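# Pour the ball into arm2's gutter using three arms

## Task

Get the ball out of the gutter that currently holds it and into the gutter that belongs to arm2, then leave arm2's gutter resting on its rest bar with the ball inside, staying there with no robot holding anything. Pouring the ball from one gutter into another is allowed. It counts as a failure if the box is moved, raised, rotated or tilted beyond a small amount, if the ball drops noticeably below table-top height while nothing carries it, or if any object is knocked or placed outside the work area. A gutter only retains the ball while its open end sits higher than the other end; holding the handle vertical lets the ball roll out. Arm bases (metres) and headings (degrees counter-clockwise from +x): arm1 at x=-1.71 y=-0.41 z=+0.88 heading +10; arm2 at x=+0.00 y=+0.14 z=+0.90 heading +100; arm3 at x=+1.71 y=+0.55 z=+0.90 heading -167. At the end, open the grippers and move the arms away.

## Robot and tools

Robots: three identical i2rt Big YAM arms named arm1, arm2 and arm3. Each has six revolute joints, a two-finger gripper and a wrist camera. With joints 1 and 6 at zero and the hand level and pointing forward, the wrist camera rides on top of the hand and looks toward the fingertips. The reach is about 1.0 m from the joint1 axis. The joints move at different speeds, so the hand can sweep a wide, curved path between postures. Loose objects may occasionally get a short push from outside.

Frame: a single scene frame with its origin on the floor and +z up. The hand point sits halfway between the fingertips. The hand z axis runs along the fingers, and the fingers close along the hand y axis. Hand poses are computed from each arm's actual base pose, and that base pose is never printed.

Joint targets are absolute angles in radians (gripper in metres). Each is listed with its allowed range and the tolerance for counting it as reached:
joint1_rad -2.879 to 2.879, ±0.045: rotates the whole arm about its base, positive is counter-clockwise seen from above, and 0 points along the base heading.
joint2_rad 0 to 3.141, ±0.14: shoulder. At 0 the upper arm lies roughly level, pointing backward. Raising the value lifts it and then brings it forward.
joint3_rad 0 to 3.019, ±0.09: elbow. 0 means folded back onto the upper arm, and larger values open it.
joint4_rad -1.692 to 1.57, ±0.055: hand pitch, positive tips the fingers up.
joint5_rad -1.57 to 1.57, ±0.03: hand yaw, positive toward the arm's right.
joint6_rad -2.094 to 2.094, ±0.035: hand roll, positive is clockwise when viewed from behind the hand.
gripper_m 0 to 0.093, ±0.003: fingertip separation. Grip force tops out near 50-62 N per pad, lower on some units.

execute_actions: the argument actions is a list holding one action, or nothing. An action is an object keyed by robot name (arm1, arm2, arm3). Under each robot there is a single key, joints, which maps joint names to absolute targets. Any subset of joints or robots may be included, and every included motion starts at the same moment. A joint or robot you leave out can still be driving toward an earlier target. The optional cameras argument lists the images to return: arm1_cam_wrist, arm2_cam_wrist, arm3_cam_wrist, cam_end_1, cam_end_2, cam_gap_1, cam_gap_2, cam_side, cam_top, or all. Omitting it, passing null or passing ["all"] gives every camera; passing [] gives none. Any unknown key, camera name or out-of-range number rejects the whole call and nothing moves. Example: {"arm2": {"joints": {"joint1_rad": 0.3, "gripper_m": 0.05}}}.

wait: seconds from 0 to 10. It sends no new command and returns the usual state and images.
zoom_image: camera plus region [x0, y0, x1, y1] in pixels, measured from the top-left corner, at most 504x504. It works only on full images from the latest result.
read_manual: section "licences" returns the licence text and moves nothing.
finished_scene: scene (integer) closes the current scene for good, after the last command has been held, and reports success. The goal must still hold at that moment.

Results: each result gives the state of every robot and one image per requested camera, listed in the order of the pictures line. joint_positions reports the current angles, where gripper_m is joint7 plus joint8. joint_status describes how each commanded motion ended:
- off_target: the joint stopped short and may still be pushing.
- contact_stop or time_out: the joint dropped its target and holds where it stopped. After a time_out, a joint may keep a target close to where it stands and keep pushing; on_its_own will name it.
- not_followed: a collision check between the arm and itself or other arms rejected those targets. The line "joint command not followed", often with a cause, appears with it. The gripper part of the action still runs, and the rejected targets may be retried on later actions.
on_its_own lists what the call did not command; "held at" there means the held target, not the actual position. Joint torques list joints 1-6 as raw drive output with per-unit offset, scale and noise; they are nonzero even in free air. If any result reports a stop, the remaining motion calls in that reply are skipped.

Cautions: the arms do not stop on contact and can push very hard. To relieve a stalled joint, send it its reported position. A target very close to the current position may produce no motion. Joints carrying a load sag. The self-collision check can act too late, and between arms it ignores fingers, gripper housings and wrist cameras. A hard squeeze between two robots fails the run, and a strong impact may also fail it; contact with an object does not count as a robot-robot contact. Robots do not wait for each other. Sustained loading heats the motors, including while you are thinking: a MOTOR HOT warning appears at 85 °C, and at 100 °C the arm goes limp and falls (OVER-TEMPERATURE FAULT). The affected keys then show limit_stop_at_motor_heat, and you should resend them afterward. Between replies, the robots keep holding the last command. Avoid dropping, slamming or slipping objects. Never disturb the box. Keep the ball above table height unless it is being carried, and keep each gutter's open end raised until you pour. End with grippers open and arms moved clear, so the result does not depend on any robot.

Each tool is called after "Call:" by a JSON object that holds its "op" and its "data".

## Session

Call:
{"op": "execute_actions", "data": {"actions": []}}

Scene clock: 0.00 s.
Joint torques (N m, as the arm reports them, + toward a larger angle): no reading
arm1.joint_positions: joint1_rad=-0.019 joint2_rad=+0.339 joint3_rad=+1.325 joint4_rad=-1.388 joint5_rad=+0.068 joint6_rad=-0.065 gripper_m=+0.095
arm1.joint_status: not commanded
arm1.hand: x=-1.5927 y=-0.4079 z=+1.4225 quat_wxyz=(-0.554, +0.073, -0.829, -0.001) (m; scene frame)
arm2.joint_positions: joint1_rad=+0.425 joint2_rad=+0.377 joint3_rad=+1.539 joint4_rad=-1.254 joint5_rad=+0.206 joint6_rad=+0.079 gripper_m=+0.095
arm2.joint_status: not commanded
arm2.hand: x=-0.0251 y=+0.2417 z=+1.5612 quat_wxyz=(-0.353, +0.607, -0.430, -0.568) (m; scene frame)
arm3.joint_positions: joint1_rad=+0.666 joint2_rad=+0.610 joint3_rad=+1.508 joint4_rad=-1.336 joint5_rad=+0.253 joint6_rad=+0.707 gripper_m=+0.094
arm3.joint_status: not commanded
arm3.hand: x=+1.5525 y=+0.4127 z=+1.4977 quat_wxyz=(-0.309, -0.839, -0.012, +0.447) (m; scene frame)
pictures: arm1_cam_wrist, arm2_cam_wrist, arm3_cam_wrist, cam_end_1, cam_end_2, cam_gap_1, cam_gap_2, cam_side, cam_top
Images, in order (width x height): arm1_cam_wrist 504x504, arm2_cam_wrist 504x504, arm3_cam_wrist 504x504, cam_end_1 896x504, cam_end_2 896x504, cam_gap_1 896x504, cam_gap_2 896x504, cam_side 896x504, cam_top 896x504.

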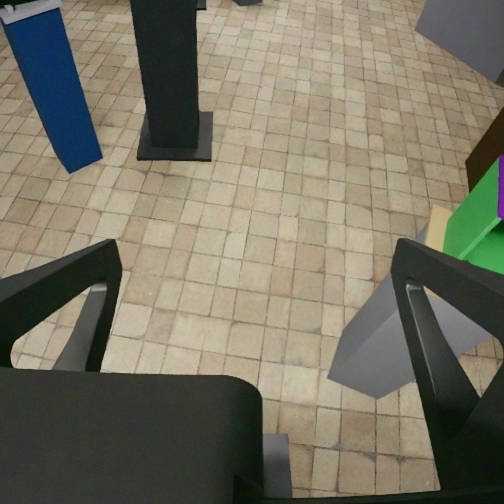

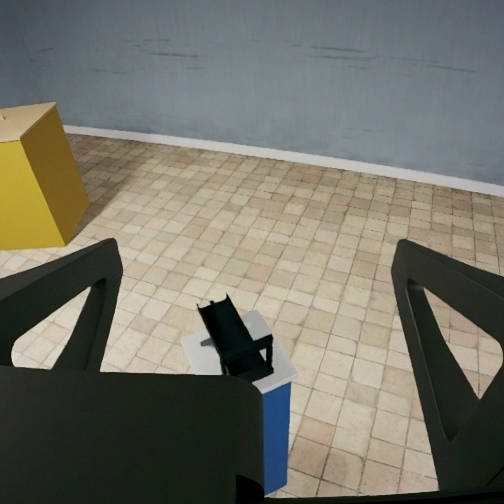

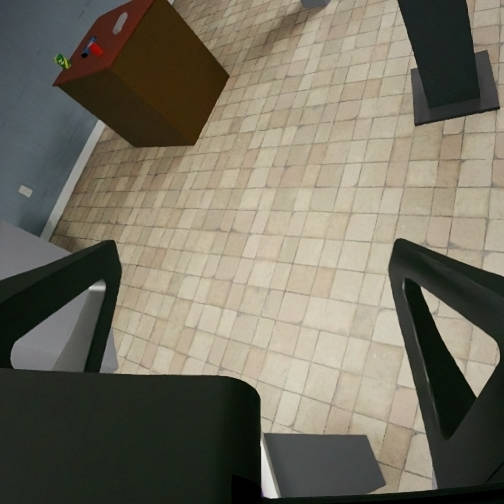

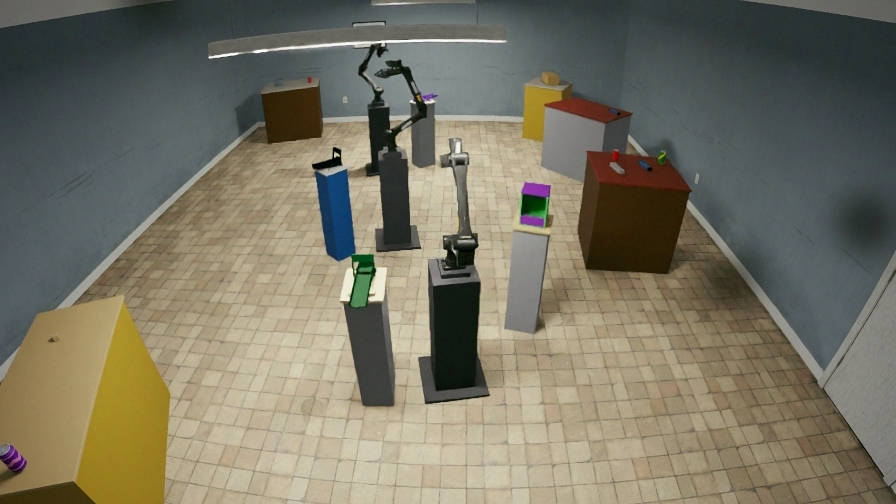

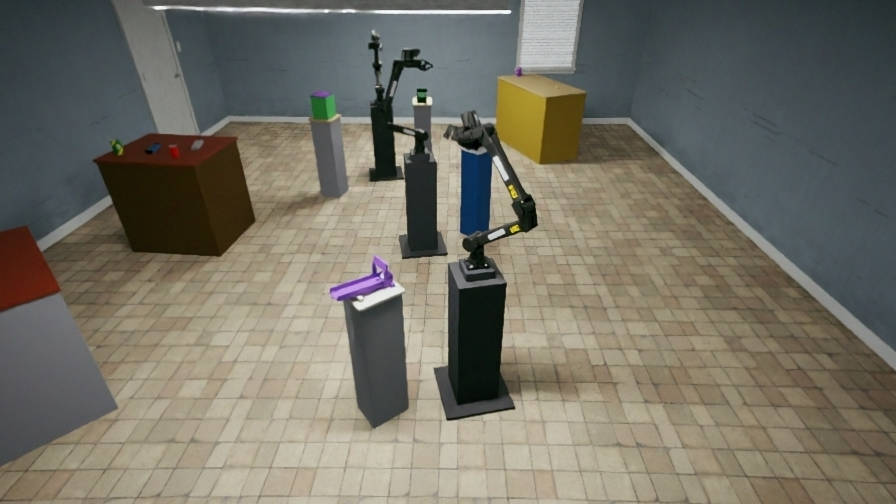

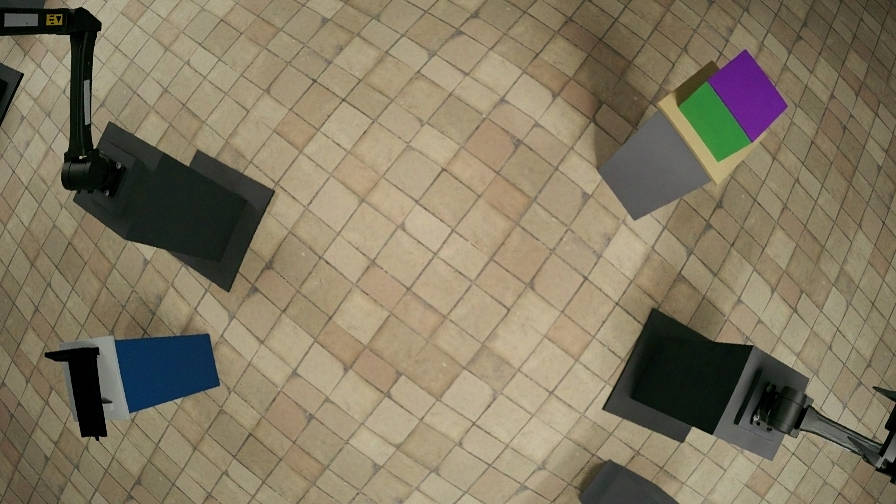

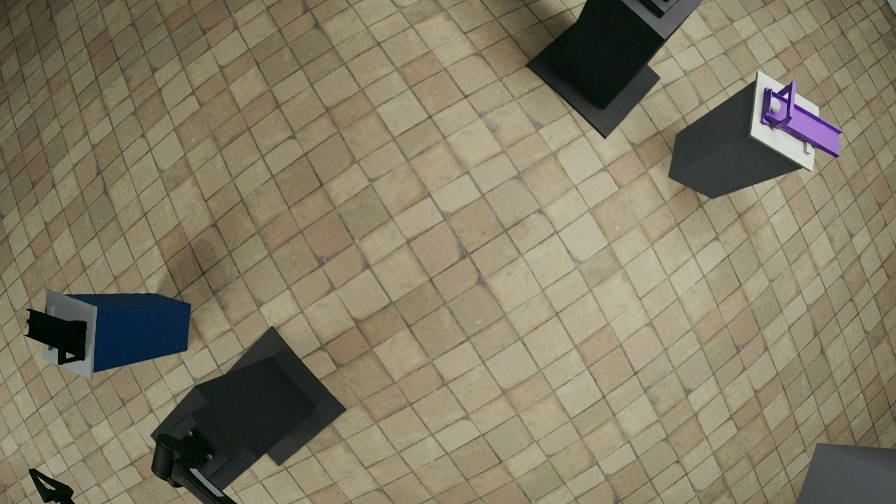

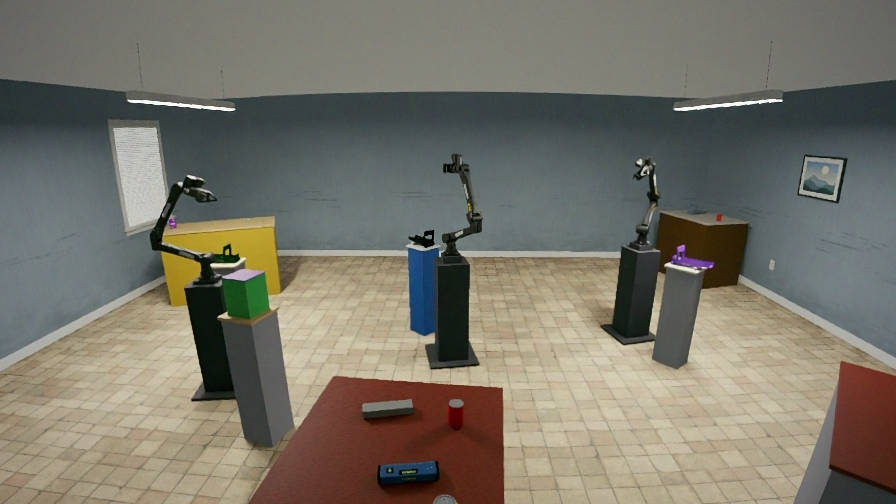

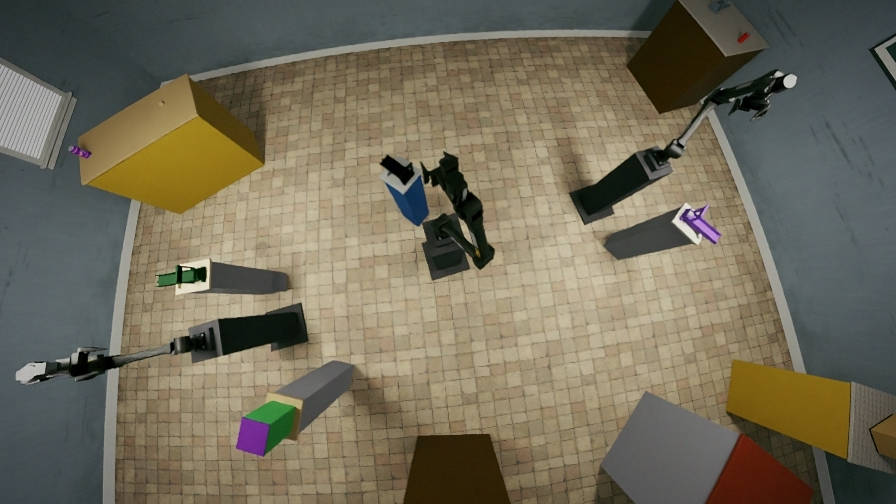

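Call:
{"op": "zoom_image", "data": {"camera": "cam_gap_2", "region": [730, 50, 870, 190]}}

Call:
{"op": "zoom_image", "data": {"camera": "cam_top", "region": [140, 240, 230, 310]}}

Call:
{"op": "zoom_image", "data": {"camera": "cam_top", "region": [360, 130, 450, 210]}}

Call:
{"op": "zoom_image", "data": {"camera": "cam_end_1", "region": [320, 240, 420, 320]}}

Region (730, 50, 870, 190) of cam_gap_2's 896x504 image, scaled by 3.600, with more detail than that image has.

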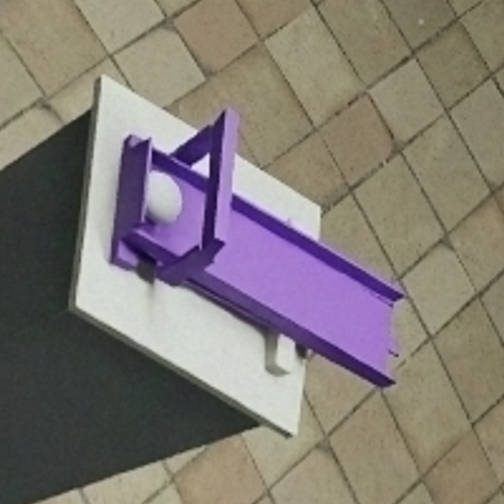

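Region (140, 240, 230, 310) of cam_top's 896x504 image, scaled by 5.600, with more detail than that image has.

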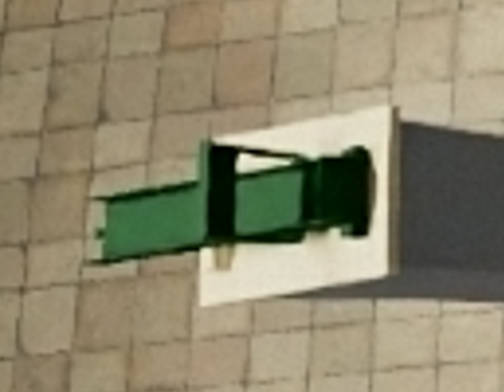

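Region (360, 130, 450, 210) of cam_top's 896x504 image, scaled by 5.600, with more detail than that image has.

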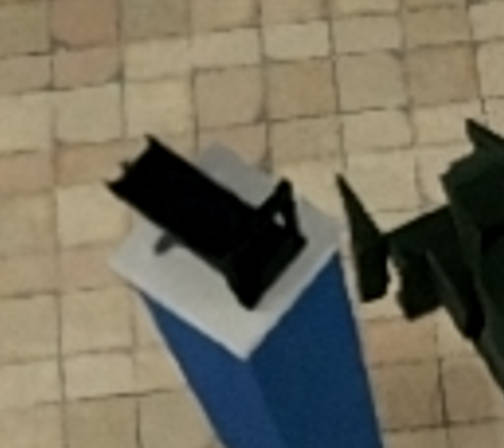

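Region (320, 240, 420, 320) of cam_end_1's 896x504 image, scaled by 5.040, with more detail than that image has; it fills the top 403 rows of this view, and the rest is white.

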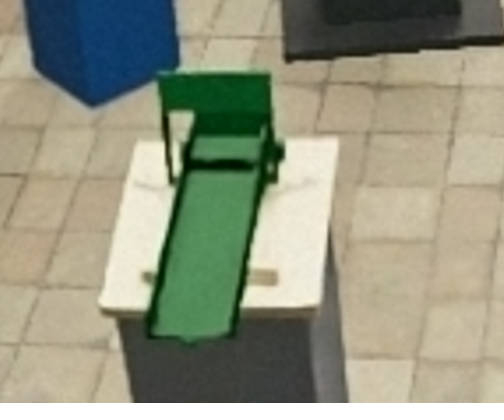

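Call:
{"op": "execute_actions", "data": {"actions": [{"arm2":{"joints":{"joint1_rad":0.25,"joint2_rad":1.75,"joint3_rad":1.70,"joint4_rad":-1.49,"joint5_rad":0,"joint6_rad":0.95}},"arm3":{"joints":{"joint1_rad":1.66,"joint2_rad":1.75,"joint3_rad":1.70,"joint4_rad":-1.49,"joint5_rad":0,"joint6_rad":1.02}}}], "cameras": ["arm2_cam_wrist","arm3_cam_wrist","cam_top","cam_side"]}}

Scene clock: 15.90 s.
Joint torques (N m, as the arm reports them, + toward a larger angle): arm1=[0.44 6.14 8.59 2.44 0.06 0.07] | arm2=[  0.13 -16.86   9.91  -0.28  -0.16  -0.01] | arm3=[ -1.29 -15.05  13.67  -0.03  -0.05   0.05]
arm1.joint_positions: joint1_rad=-0.019 joint2_rad=+0.339 joint3_rad=+1.325 joint4_rad=-1.388 joint5_rad=+0.068 joint6_rad=-0.065 gripper_m=+0.095
arm1.joint_status: not commanded
arm1.hand: x=-1.5927 y=-0.4079 z=+1.4225 quat_wxyz=(-0.554, +0.073, -0.829, -0.001) (m; scene frame)
arm2.joint_positions: joint1_rad=+0.256 joint2_rad=+1.742 joint3_rad=+1.689 joint4_rad=-1.481 joint5_rad=+0.002 joint6_rad=+0.942 gripper_m=+0.095
arm2.joint_status: all done
arm2.hand: x=-0.2306 y=+0.6359 z=+1.1191 quat_wxyz=(-0.002, +0.508, -0.861, -0.010) (m; scene frame)
arm3.joint_positions: joint1_rad=+1.665 joint2_rad=+1.775 joint3_rad=+1.673 joint4_rad=-1.480 joint5_rad=+0.001 joint6_rad=+1.012 gripper_m=+0.094
arm3.joint_status: all done
arm3.hand: x=+1.8880 y=+0.0327 z=+1.1005 quat_wxyz=(+0.006, -0.904, -0.428, +0.000) (m; scene frame)
pictures: arm2_cam_wrist, arm3_cam_wrist, cam_side, cam_top
Images, in order (width x height): arm2_cam_wrist 504x504, arm3_cam_wrist 504x504, cam_side 896x504, cam_top 896x504.

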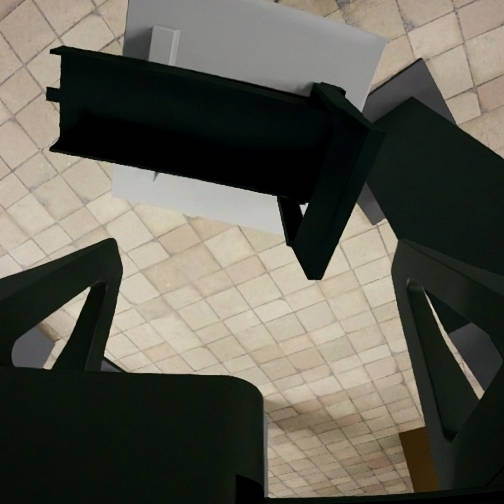

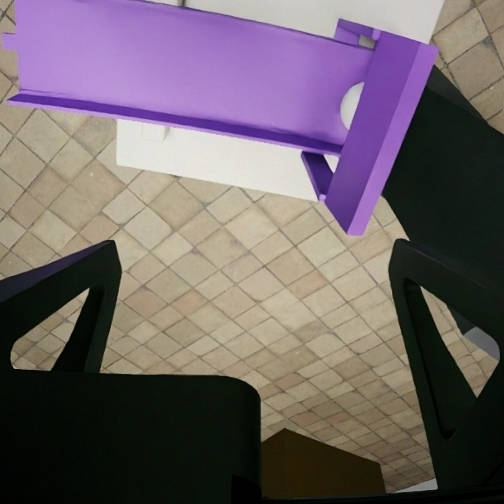

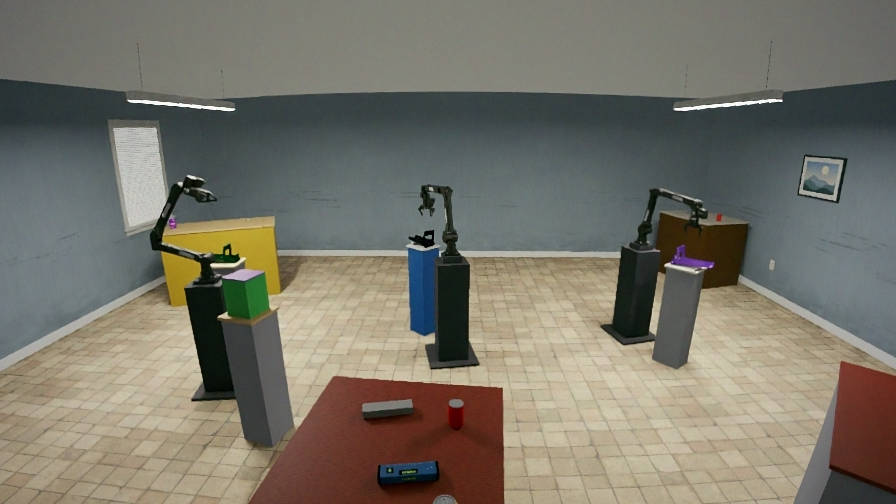

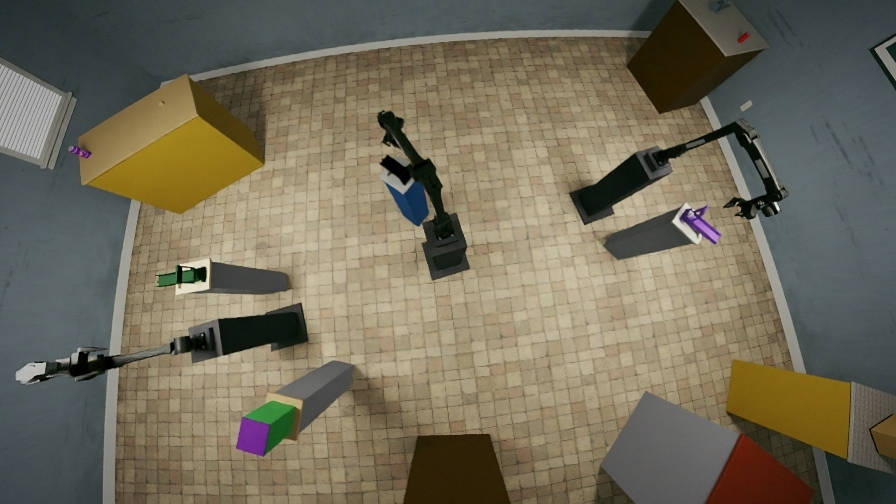

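Call:
{"op": "execute_actions", "data": {"actions": [{"arm2":{"joints":{"joint1_rad":0.232,"joint2_rad":1.475,"joint3_rad":1.225,"joint4_rad":-1.135,"joint5_rad":-0.068,"joint6_rad":1.17}},"arm3":{"joints":{"joint1_rad":1.56,"joint2_rad":1.51,"joint3_rad":1.28,"joint4_rad":-1.14,"joint5_rad":-0.071,"joint6_rad":1.16}}}], "cameras": ["arm2_cam_wrist","arm3_cam_wrist"]}}

Scene clock: 33.50 s.
Joint torques (N m, as the arm reports them, + toward a larger angle): arm1=[0.43 6.16 8.59 2.44 0.06 0.07] | arm2=[ -0.3  -11.99   8.95   0.92  -0.24  -0.03] | arm3=[  0.13 -10.13  11.94   1.04  -0.2    0.06]
arm1.joint_positions: joint1_rad=-0.019 joint2_rad=+0.339 joint3_rad=+1.325 joint4_rad=-1.388 joint5_rad=+0.068 joint6_rad=-0.065 gripper_m=+0.095
arm1.joint_status: not commanded
arm1.hand: x=-1.5927 y=-0.4079 z=+1.4225 quat_wxyz=(-0.554, +0.073, -0.829, -0.001) (m; scene frame)
arm2.joint_positions: joint1_rad=+0.241 joint2_rad=+1.467 joint3_rad=+1.224 joint4_rad=-1.148 joint5_rad=-0.065 joint6_rad=+1.162 gripper_m=+0.095
arm2.joint_status: all done
arm2.hand: x=-0.2014 y=+0.5617 z=+1.0750 quat_wxyz=(+0.033, +0.404, -0.910, -0.082) (m; scene frame)
arm3.joint_positions: joint1_rad=+1.551 joint2_rad=+1.504 joint3_rad=+1.270 joint4_rad=-1.154 joint5_rad=-0.067 joint6_rad=+1.152 gripper_m=+0.094
arm3.joint_status: all done
arm3.hand: x=+1.8270 y=+0.0790 z=+1.0807 quat_wxyz=(-0.094, -0.945, -0.312, -0.024) (m; scene frame)
pictures: arm2_cam_wrist, arm3_cam_wrist
Images, in order (width x height): arm2_cam_wrist 504x504, arm3_cam_wrist 504x504.

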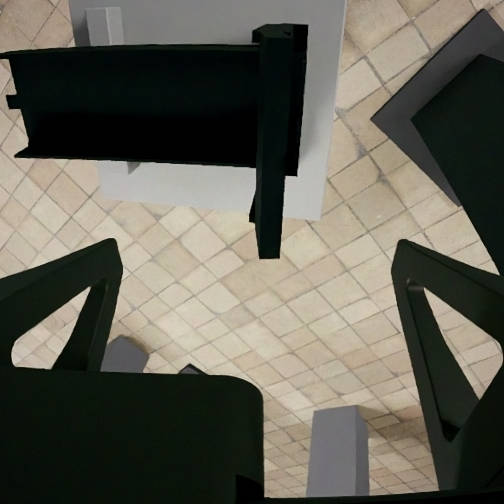

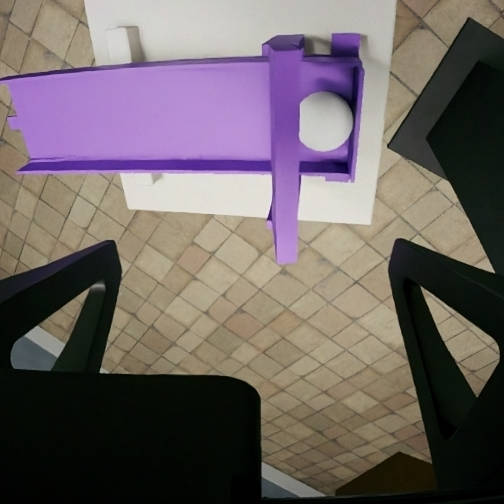

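Call:
{"op": "execute_actions", "data": {"actions": [{"arm2":{"joints":{"joint1_rad":0.205,"joint2_rad":1.573,"joint3_rad":1.085,"joint4_rad":-0.885}},"arm3":{"joints":{"joint1_rad":1.515,"joint2_rad":1.595,"joint3_rad":1.105,"joint4_rad":-0.878}}}], "cameras": ["arm2_cam_wrist","arm3_cam_wrist","cam_side"]}}

Scene clock: 46.77 s.
Joint torques (N m, as the arm reports them, + toward a larger angle): arm1=[0.45 6.19 8.6  2.43 0.06 0.07] | arm2=[  0.01 -14.6    8.48   0.8   -0.19  -0.02] | arm3=[ -0.88 -11.21  11.54   0.97  -0.19   0.04]
arm1.joint_positions: joint1_rad=-0.019 joint2_rad=+0.339 joint3_rad=+1.325 joint4_rad=-1.388 joint5_rad=+0.068 joint6_rad=-0.065 gripper_m=+0.095
arm1.joint_status: not commanded
arm1.hand: x=-1.5927 y=-0.4079 z=+1.4225 quat_wxyz=(-0.554, +0.073, -0.829, -0.001) (m; scene frame)
arm2.joint_positions: joint1_rad=+0.211 joint2_rad=+1.584 joint3_rad=+1.077 joint4_rad=-0.897 joint5_rad=-0.066 joint6_rad=+1.163 gripper_m=+0.095
arm2.joint_status: all done
arm2.hand: x=-0.1898 y=+0.5702 z=+0.9745 quat_wxyz=(+0.032, +0.390, -0.917, -0.075) (m; scene frame)
arm3.joint_positions: joint1_rad=+1.519 joint2_rad=+1.611 joint3_rad=+1.087 joint4_rad=-0.892 joint5_rad=-0.067 joint6_rad=+1.152 gripper_m=+0.094
arm3.joint_status: all done
arm3.hand: x=+1.8105 y=+0.0826 z=+0.9703 quat_wxyz=(-0.081, -0.951, -0.296, -0.024) (m; scene frame)
pictures: arm2_cam_wrist, arm3_cam_wrist, cam_side
Images, in order (width x height): arm2_cam_wrist 504x504, arm3_cam_wrist 504x504, cam_side 896x504.

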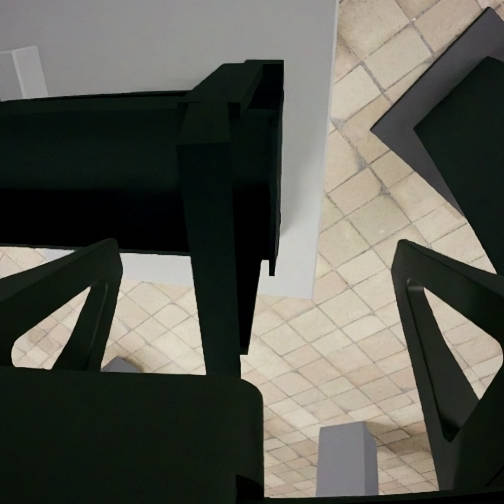

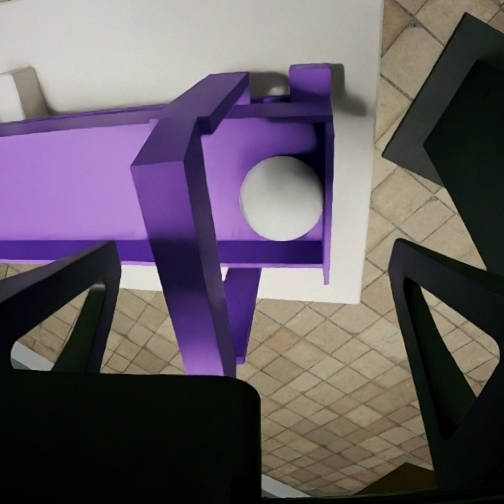

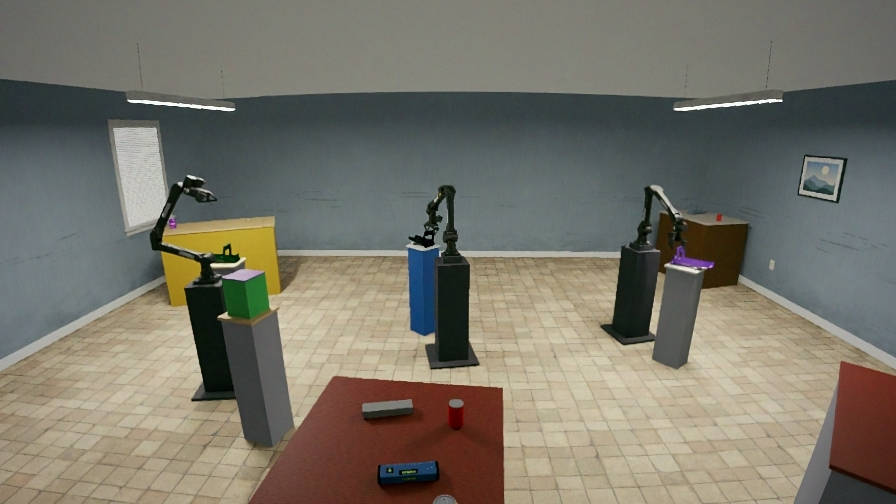

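Call:
{"op": "execute_actions", "data": {"actions": [{"arm2":{"joints":{"joint2_rad":1.605,"joint3_rad":1.125,"joint4_rad":-0.91}},"arm3":{"joints":{"joint2_rad":1.645,"joint3_rad":1.17,"joint4_rad":-0.90}}}], "cameras": ["arm2_cam_wrist","arm3_cam_wrist"]}}

Scene clock: 55.07 s.
Joint torques (N m, as the arm reports them, + toward a larger angle): arm1=[0.45 6.17 8.59 2.44 0.06 0.08] | arm2=[ -0.02 -11.41  12.08   0.    -0.22  -0.02] | arm3=[-0.96 -9.92 14.21  0.37 -0.19  0.03]
arm1.joint_positions: joint1_rad=-0.019 joint2_rad=+0.339 joint3_rad=+1.325 joint4_rad=-1.388 joint5_rad=+0.068 joint6_rad=-0.065 gripper_m=+0.095
arm1.joint_status: not commanded
arm1.hand: x=-1.5927 y=-0.4079 z=+1.4225 quat_wxyz=(-0.554, +0.073, -0.829, -0.001) (m; scene frame)
arm2.joint_positions: joint1_rad=+0.211 joint2_rad=+1.584 joint3_rad=+1.077 joint4_rad=-0.901 joint5_rad=-0.066 joint6_rad=+1.163 gripper_m=+0.095
arm2.joint_status: all done
arm2.hand: x=-0.1894 y=+0.5693 z=+0.9744 quat_wxyz=(+0.032, +0.390, -0.917, -0.073) (m; scene frame)
arm3.joint_positions: joint1_rad=+1.519 joint2_rad=+1.630 joint3_rad=+1.127 joint4_rad=-0.893 joint5_rad=-0.067 joint6_rad=+1.152 gripper_m=+0.094
arm3.joint_status: all done
arm3.hand: x=+1.8133 y=+0.0672 z=+0.9763 quat_wxyz=(-0.091, -0.951, -0.296, -0.023) (m; scene frame)
pictures: arm2_cam_wrist, arm3_cam_wrist
Images, in order (width x height): arm2_cam_wrist 504x504, arm3_cam_wrist 504x504.

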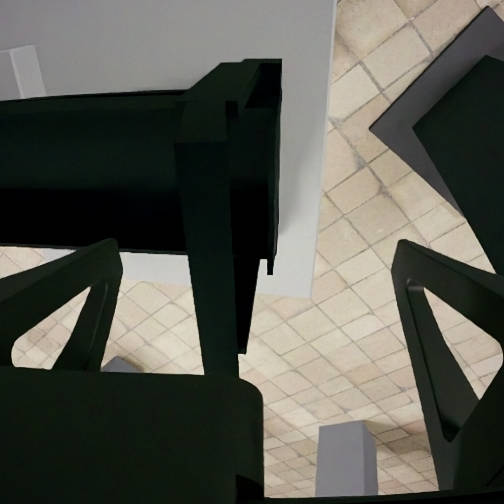

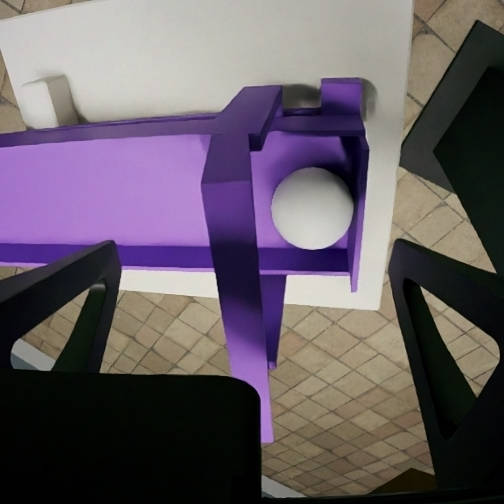

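Call:
{"op": "execute_actions", "data": {"actions": [{"arm2":{"joints":{"joint1_rad":0.255}},"arm3":{"joints":{"joint1_rad":1.575}}}], "cameras": ["arm2_cam_wrist","arm3_cam_wrist"]}}

Scene clock: 62.90 s.
Joint torques (N m, as the arm reports them, + toward a larger angle): arm1=[0.46 6.18 8.59 2.43 0.06 0.07] | arm2=[  1.02 -11.7   12.02  -0.08  -0.2   -0.02] | arm3=[ -1.05 -10.    14.33   0.31  -0.18   0.03]
arm1.joint_positions: joint1_rad=-0.019 joint2_rad=+0.339 joint3_rad=+1.325 joint4_rad=-1.388 joint5_rad=+0.068 joint6_rad=-0.065 gripper_m=+0.095
arm1.joint_status: not commanded
arm1.hand: x=-1.5927 y=-0.4079 z=+1.4225 quat_wxyz=(-0.554, +0.073, -0.829, -0.001) (m; scene frame)
arm2.joint_positions: joint1_rad=+0.251 joint2_rad=+1.584 joint3_rad=+1.077 joint4_rad=-0.901 joint5_rad=-0.066 joint6_rad=+1.163 gripper_m=+0.095
arm2.joint_status: all done
arm2.hand: x=-0.2065 y=+0.5614 z=+0.9744 quat_wxyz=(+0.034, +0.409, -0.909, -0.073) (m; scene frame)
arm3.joint_positions: joint1_rad=+1.577 joint2_rad=+1.630 joint3_rad=+1.127 joint4_rad=-0.893 joint5_rad=-0.068 joint6_rad=+1.152 gripper_m=+0.094
arm3.joint_status: all done
arm3.hand: x=+1.8411 y=+0.0738 z=+0.9763 quat_wxyz=(-0.090, -0.942, -0.324, -0.026) (m; scene frame)
pictures: arm2_cam_wrist, arm3_cam_wrist
Images, in order (width x height): arm2_cam_wrist 504x504, arm3_cam_wrist 504x504.

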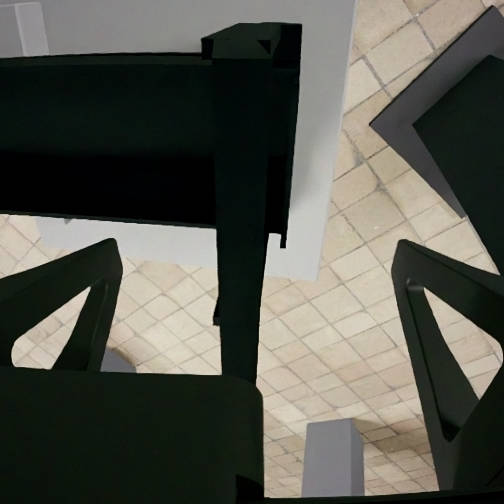

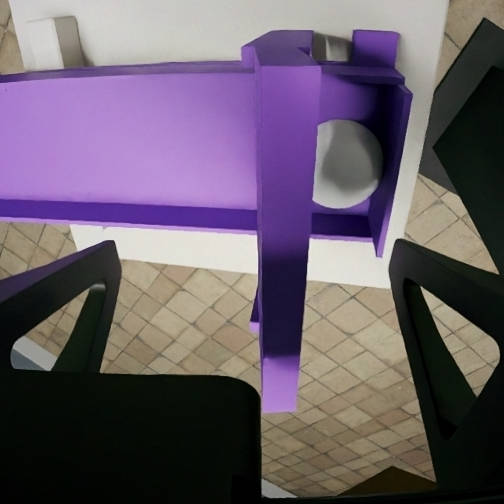

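Call:
{"op": "execute_actions", "data": {"actions": [{"arm2":{"joints":{"gripper_m":0}},"arm3":{"joints":{"gripper_m":0}}}], "cameras": ["arm2_cam_wrist","arm3_cam_wrist","cam_side"]}}

Scene clock: 66.73 s.
Joint torques (N m, as the arm reports them, + toward a larger angle): arm1=[0.43 6.18 8.59 2.44 0.06 0.08] | arm2=[  1.14 -11.7   11.68   0.08   0.12  -0.04] | arm3=[ -1.02 -10.09  13.89   0.39  -0.07   0.02]
arm1.joint_positions: joint1_rad=-0.019 joint2_rad=+0.339 joint3_rad=+1.325 joint4_rad=-1.388 joint5_rad=+0.068 joint6_rad=-0.065 gripper_m=+0.095
arm1.joint_status: not commanded
arm1.hand: x=-1.5927 y=-0.4079 z=+1.4225 quat_wxyz=(-0.554, +0.073, -0.829, -0.001) (m; scene frame)
arm2.joint_positions: joint1_rad=+0.251 joint2_rad=+1.584 joint3_rad=+1.082 joint4_rad=-0.901 joint5_rad=-0.073 joint6_rad=+1.165 gripper_m=+0.012
arm2.joint_status: gripper_m off_target (ended at +0.012, target +0.000)
arm2.hand: x=-0.2084 y=+0.5630 z=+0.9763 quat_wxyz=(+0.037, +0.408, -0.909, -0.075) (m; scene frame)
arm3.joint_positions: joint1_rad=+1.577 joint2_rad=+1.630 joint3_rad=+1.131 joint4_rad=-0.896 joint5_rad=-0.070 joint6_rad=+1.153 gripper_m=+0.011
arm3.joint_status: gripper_m off_target (ended at +0.011, target +0.000)
arm3.hand: x=+1.8419 y=+0.0726 z=+0.9778 quat_wxyz=(-0.091, -0.942, -0.323, -0.027) (m; scene frame)
pictures: arm2_cam_wrist, arm3_cam_wrist, cam_side
Images, in order (width x height): arm2_cam_wrist 504x504, arm3_cam_wrist 504x504, cam_side 896x504.

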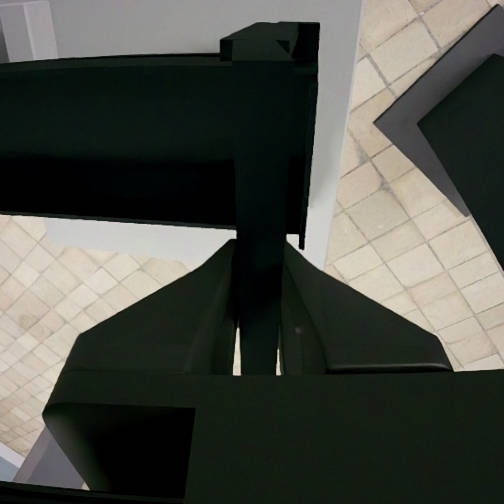

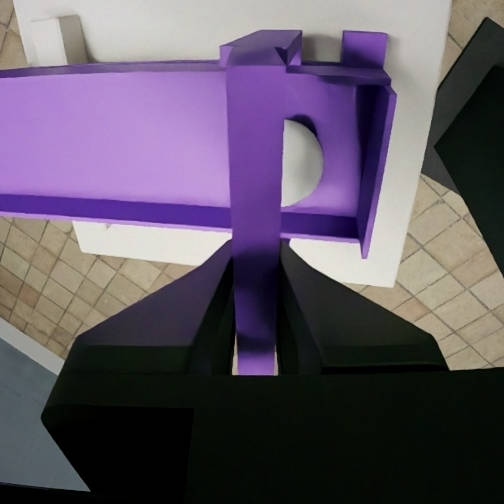

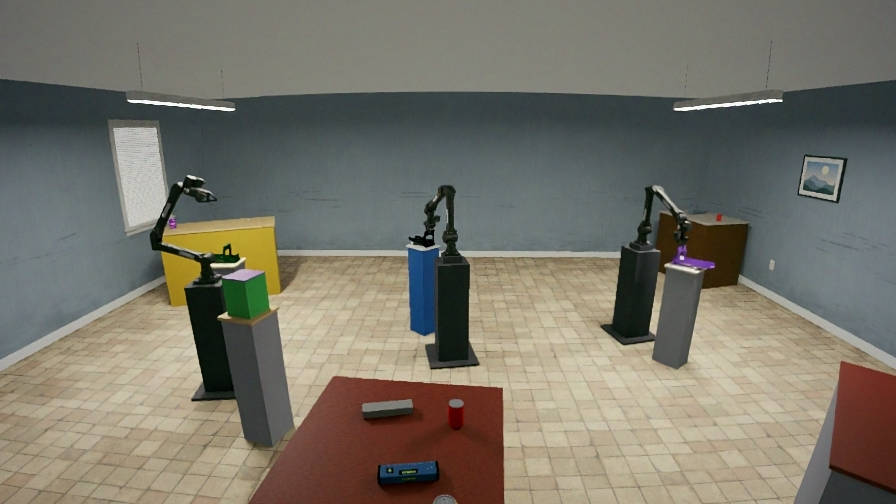

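Call:
{"op": "execute_actions", "data": {"actions": [{"arm2":{"joints":{"joint2_rad":1.55,"joint3_rad":1.2,"joint4_rad":-0.98}},"arm3":{"joints":{"joint2_rad":1.60,"joint3_rad":1.25,"joint4_rad":-0.99}}}], "cameras": ["arm3_cam_wrist"]}}

Call:
{"op": "execute_actions", "data": {"actions": [{"arm2":{"joints":{"joint2_rad":1.5,"joint3_rad":1.35,"joint4_rad":-1.1}},"arm3":{"joints":{"joint2_rad":1.55,"joint3_rad":1.42,"joint4_rad":-1.06}}}], "cameras": ["arm2_cam_wrist","arm3_cam_wrist","cam_side"]}}

Scene clock: 73.63 s.
Joint torques (N m, as the arm reports them, + toward a larger angle): arm1=[0.42 6.2  8.59 2.44 0.05 0.07] | arm2=[  1.1  -17.14  13.72   0.02  -0.04  -0.06] | arm3=[ -1.05 -13.5   15.78   0.34  -0.13   0.04]
arm1.joint_positions: joint1_rad=-0.019 joint2_rad=+0.339 joint3_rad=+1.325 joint4_rad=-1.388 joint5_rad=+0.068 joint6_rad=-0.065 gripper_m=+0.095
arm1.joint_status: not commanded
arm1.hand: x=-1.5927 y=-0.4079 z=+1.4225 quat_wxyz=(-0.554, +0.073, -0.829, -0.001) (m; scene frame)
arm2.joint_positions: joint1_rad=+0.251 joint2_rad=+1.584 joint3_rad=+1.134 joint4_rad=-0.975 joint5_rad=-0.070 joint6_rad=+1.165 gripper_m=+0.012
arm2.joint_status: all done
arm2.hand: x=-0.2097 y=+0.5670 z=+0.9931 quat_wxyz=(+0.036, +0.408, -0.910, -0.064) (m; scene frame)
arm3.joint_positions: joint1_rad=+1.577 joint2_rad=+1.630 joint3_rad=+1.195 joint4_rad=-0.984 joint5_rad=-0.070 joint6_rad=+1.153 gripper_m=+0.011
arm3.joint_status: all done
arm3.hand: x=+1.8430 y=+0.0678 z=+0.9985 quat_wxyz=(-0.078, -0.943, -0.323, -0.028) (m; scene frame)
pictures: arm3_cam_wrist
Images, in order (width x height): arm3_cam_wrist 504x504.

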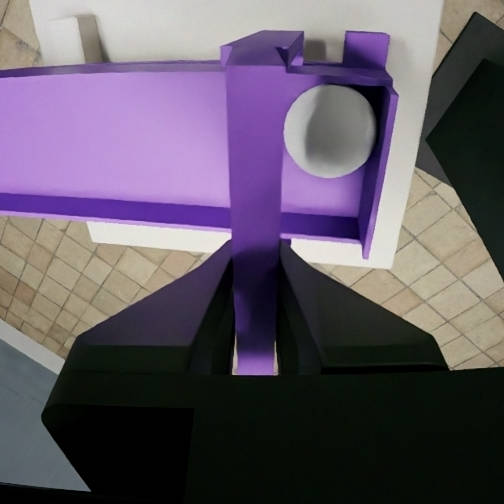

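Scene clock: 74.87 s.
Joint torques (N m, as the arm reports them, + toward a larger angle): arm1=[0.44 6.21 8.59 2.44 0.06 0.08] | arm2=[  0.91 -15.64  13.57   0.34  -0.05  -0.06] | arm3=[ -0.66 -12.38  16.07   0.71  -0.08   0.01]
arm1.joint_positions: joint1_rad=-0.019 joint2_rad=+0.339 joint3_rad=+1.325 joint4_rad=-1.388 joint5_rad=+0.068 joint6_rad=-0.065 gripper_m=+0.095
arm1.joint_status: not commanded
arm1.hand: x=-1.5927 y=-0.4079 z=+1.4225 quat_wxyz=(-0.554, +0.073, -0.829, -0.001) (m; scene frame)
arm2.joint_positions: joint1_rad=+0.251 joint2_rad=+1.519 joint3_rad=+1.297 joint4_rad=-1.097 joint5_rad=-0.069 joint6_rad=+1.165 gripper_m=+0.012
arm2.joint_status: all done
arm2.hand: x=-0.2225 y=+0.5949 z=+1.0838 quat_wxyz=(+0.036, +0.407, -0.905, -0.117) (m; scene frame)
arm3.joint_positions: joint1_rad=+1.577 joint2_rad=+1.571 joint3_rad=+1.373 joint4_rad=-1.059 joint5_rad=-0.070 joint6_rad=+1.153 gripper_m=+0.011
arm3.joint_status: all done
arm3.hand: x=+1.8536 y=+0.0244 z=+1.0983 quat_wxyz=(-0.159, -0.933, -0.323, -0.021) (m; scene frame)
pictures: arm2_cam_wrist, arm3_cam_wrist, cam_side
Images, in order (width x height): arm2_cam_wrist 504x504, arm3_cam_wrist 504x504, cam_side 896x504.

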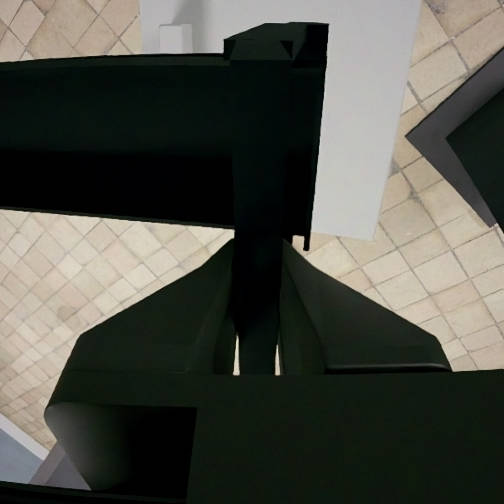

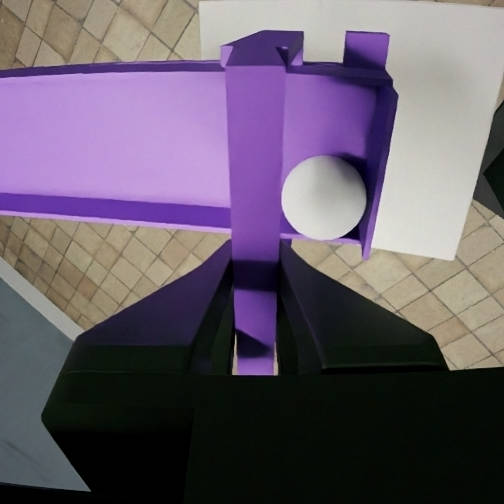

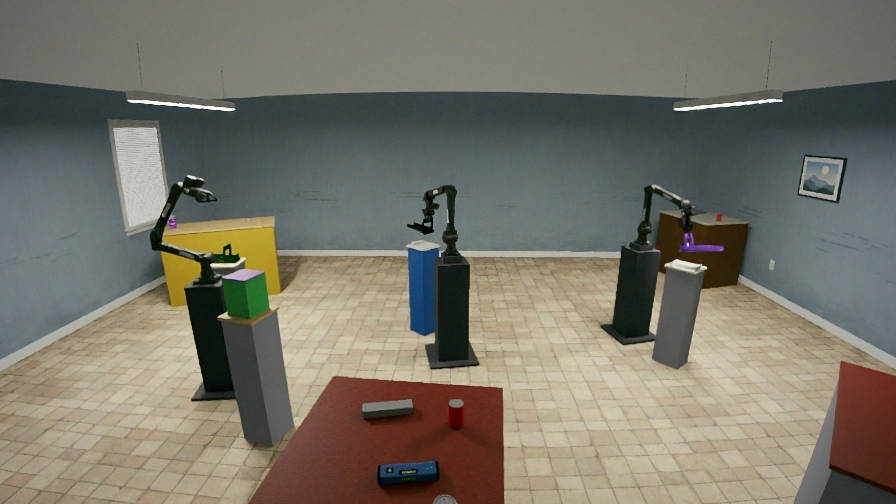

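Call:
{"op": "execute_actions", "data": {"actions": [{"arm2":{"joints":{"joint1_rad":-0.6,"joint5_rad":0,"joint6_rad":1.58}},"arm3":{"joints":{"joint1_rad":1.2,"joint4_rad":-1.03,"joint5_rad":0,"joint6_rad":1.58}}}], "cameras": ["arm3_cam_wrist"]}}

Call:
{"op": "execute_actions", "data": {"actions": [{"arm2":{"joints":{"joint1_rad":-1.51,"joint2_rad":2.064,"joint3_rad":1.88,"joint4_rad":-1.07}},"arm3":{"joints":{"joint1_rad":0.5,"joint2_rad":1.75,"joint3_rad":1.75,"joint4_rad":-1.15}}}], "cameras": ["arm3_cam_wrist"]}}

Call:
{"op": "execute_actions", "data": {"actions": [{"arm3":{"joints":{"joint1_rad":0.3,"joint2_rad":1.97,"joint3_rad":2.10,"joint4_rad":-1.31}}}], "cameras": ["arm3_cam_wrist","cam_side","cam_top"]}}

Scene clock: 83.97 s.
Joint torques (N m, as the arm reports them, + toward a larger angle): arm1=[0.43 6.19 8.6  2.44 0.06 0.08] | arm2=[  1.49 -15.7   13.56   0.34  -0.09  -0.06] | arm3=[ -1.03 -12.46  15.94   1.41  -0.08   0.02]
arm1.joint_positions: joint1_rad=-0.019 joint2_rad=+0.339 joint3_rad=+1.325 joint4_rad=-1.388 joint5_rad=+0.068 joint6_rad=-0.065 gripper_m=+0.095
arm1.joint_status: not commanded
arm1.hand: x=-1.5927 y=-0.4079 z=+1.4225 quat_wxyz=(-0.554, +0.073, -0.829, -0.001) (m; scene frame)
arm2.joint_positions: joint1_rad=-0.607 joint2_rad=+1.519 joint3_rad=+1.297 joint4_rad=-1.097 joint5_rad=+0.001 joint6_rad=+1.572 gripper_m=+0.012
arm2.joint_status: all done
arm2.hand: x=+0.2078 y=+0.6007 z=+1.0862 quat_wxyz=(-0.032, -0.210, -0.970, -0.116) (m; scene frame)
arm3.joint_positions: joint1_rad=+1.198 joint2_rad=+1.571 joint3_rad=+1.373 joint4_rad=-1.049 joint5_rad=+0.002 joint6_rad=+1.572 gripper_m=+0.011
arm3.joint_status: all done
arm3.hand: x=+1.6379 y=+0.0094 z=+1.0987 quat_wxyz=(-0.161, -0.984, +0.070, +0.012) (m; scene frame)
pictures: arm3_cam_wrist
Images, in order (width x height): arm3_cam_wrist 504x504.

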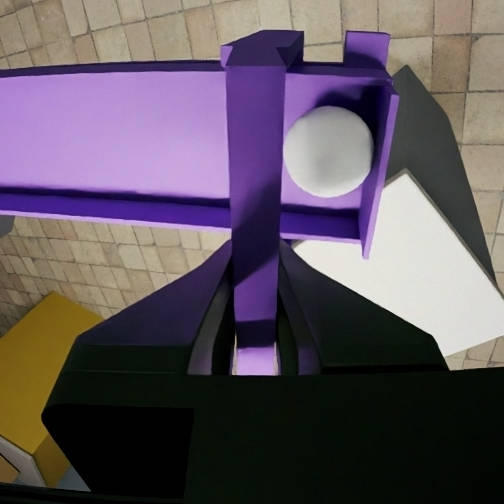

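Scene clock: 86.00 s.
Joint torques (N m, as the arm reports them, + toward a larger angle): arm1=[0.42 6.19 8.59 2.44 0.05 0.07] | arm2=[ -1.01 -25.38  15.1    0.35   0.05  -0.07] | arm3=[ -0.88 -16.95  17.18   0.72  -0.08  -0.02]
arm1.joint_positions: joint1_rad=-0.019 joint2_rad=+0.339 joint3_rad=+1.325 joint4_rad=-1.388 joint5_rad=+0.068 joint6_rad=-0.065 gripper_m=+0.095
arm1.joint_status: not commanded
arm1.hand: x=-1.5927 y=-0.4079 z=+1.4225 quat_wxyz=(-0.554, +0.073, -0.829, -0.001) (m; scene frame)
arm2.joint_positions: joint1_rad=-1.500 joint2_rad=+2.096 joint3_rad=+1.808 joint4_rad=-1.068 joint5_rad=-0.001 joint6_rad=+1.576 gripper_m=+0.012
arm2.joint_status: all done
arm2.hand: x=+0.6669 y=+0.3117 z=+0.9790 quat_wxyz=(-0.072, -0.610, -0.785, -0.082) (m; scene frame)
arm3.joint_positions: joint1_rad=+0.506 joint2_rad=+1.789 joint3_rad=+1.692 joint4_rad=-1.149 joint5_rad=+0.001 joint6_rad=+1.576 gripper_m=+0.011
arm3.joint_status: all done
arm3.hand: x=+1.2491 y=+0.1241 z=+1.1131 quat_wxyz=(-0.148, -0.901, +0.402, +0.066) (m; scene frame)
pictures: arm3_cam_wrist
Images, in order (width x height): arm3_cam_wrist 504x504.

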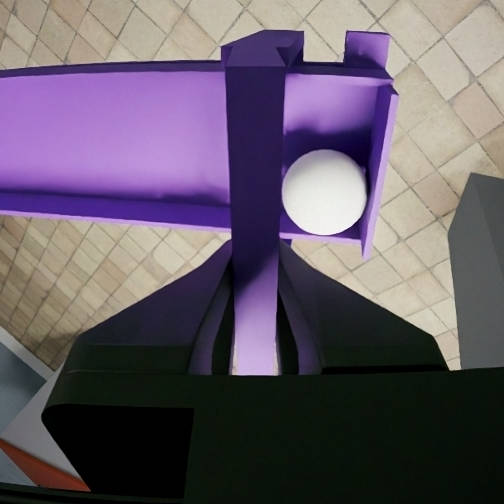

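Scene clock: 87.37 s.
Joint torques (N m, as the arm reports them, + toward a larger angle): arm1=[0.43 6.19 8.59 2.43 0.06 0.08] | arm2=[ -0.63 -25.01  15.09   0.32   0.06  -0.05] | arm3=[ -1.09 -18.36  17.89   0.62  -0.09  -0.02]
arm1.joint_positions: joint1_rad=-0.019 joint2_rad=+0.339 joint3_rad=+1.325 joint4_rad=-1.388 joint5_rad=+0.068 joint6_rad=-0.065 gripper_m=+0.095
arm1.joint_status: not commanded
arm1.hand: x=-1.5927 y=-0.4079 z=+1.4225 quat_wxyz=(-0.554, +0.073, -0.829, -0.001) (m; scene frame)
arm2.joint_positions: joint1_rad=-1.500 joint2_rad=+2.096 joint3_rad=+1.808 joint4_rad=-1.068 joint5_rad=-0.001 joint6_rad=+1.576 gripper_m=+0.012
arm2.joint_status: not commanded
arm2.hand: x=+0.6669 y=+0.3117 z=+0.9790 quat_wxyz=(-0.072, -0.610, -0.785, -0.082) (m; scene frame)
arm3.joint_positions: joint1_rad=+0.304 joint2_rad=+1.999 joint3_rad=+2.035 joint4_rad=-1.307 joint5_rad=+0.002 joint6_rad=+1.577 gripper_m=+0.011
arm3.joint_status: all done
arm3.hand: x=+1.1166 y=+0.1925 z=+1.1230 quat_wxyz=(-0.129, -0.858, +0.492, +0.074) (m; scene frame)
pictures: arm3_cam_wrist, cam_side, cam_top
Images, in order (width x height): arm3_cam_wrist 504x504, cam_side 896x504, cam_top 896x504.

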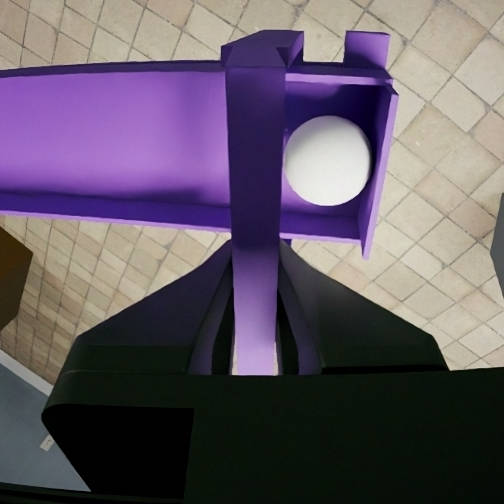

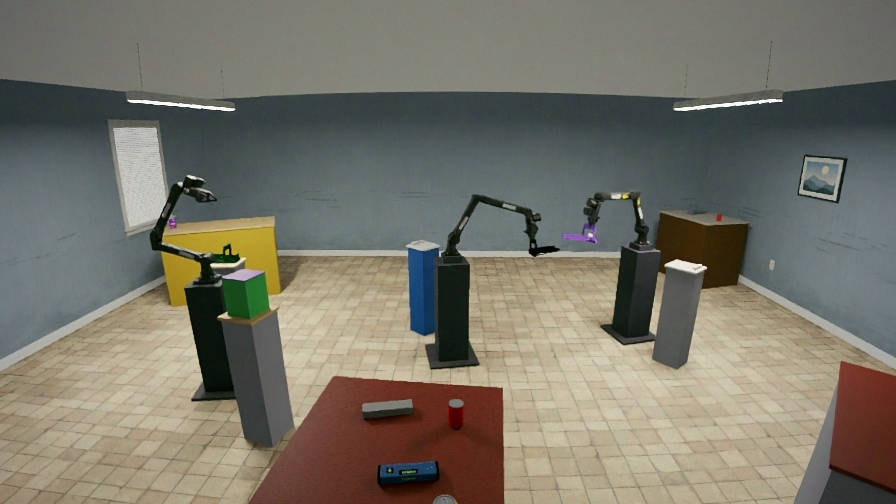

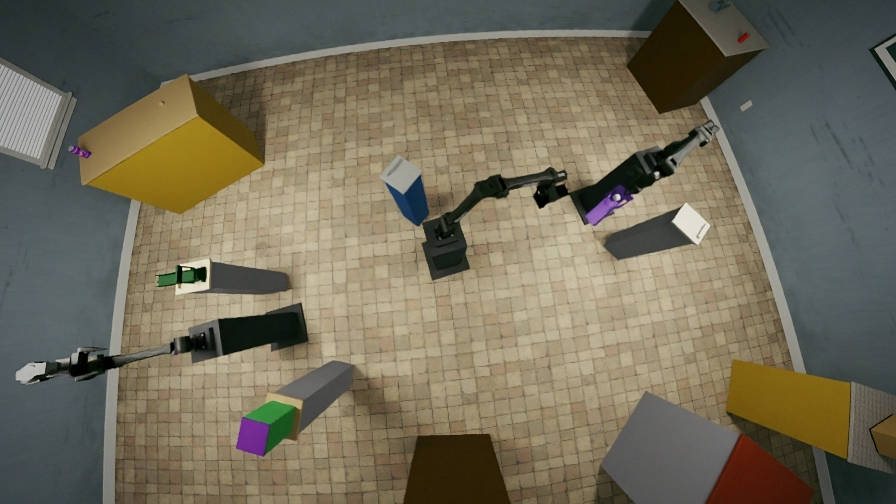

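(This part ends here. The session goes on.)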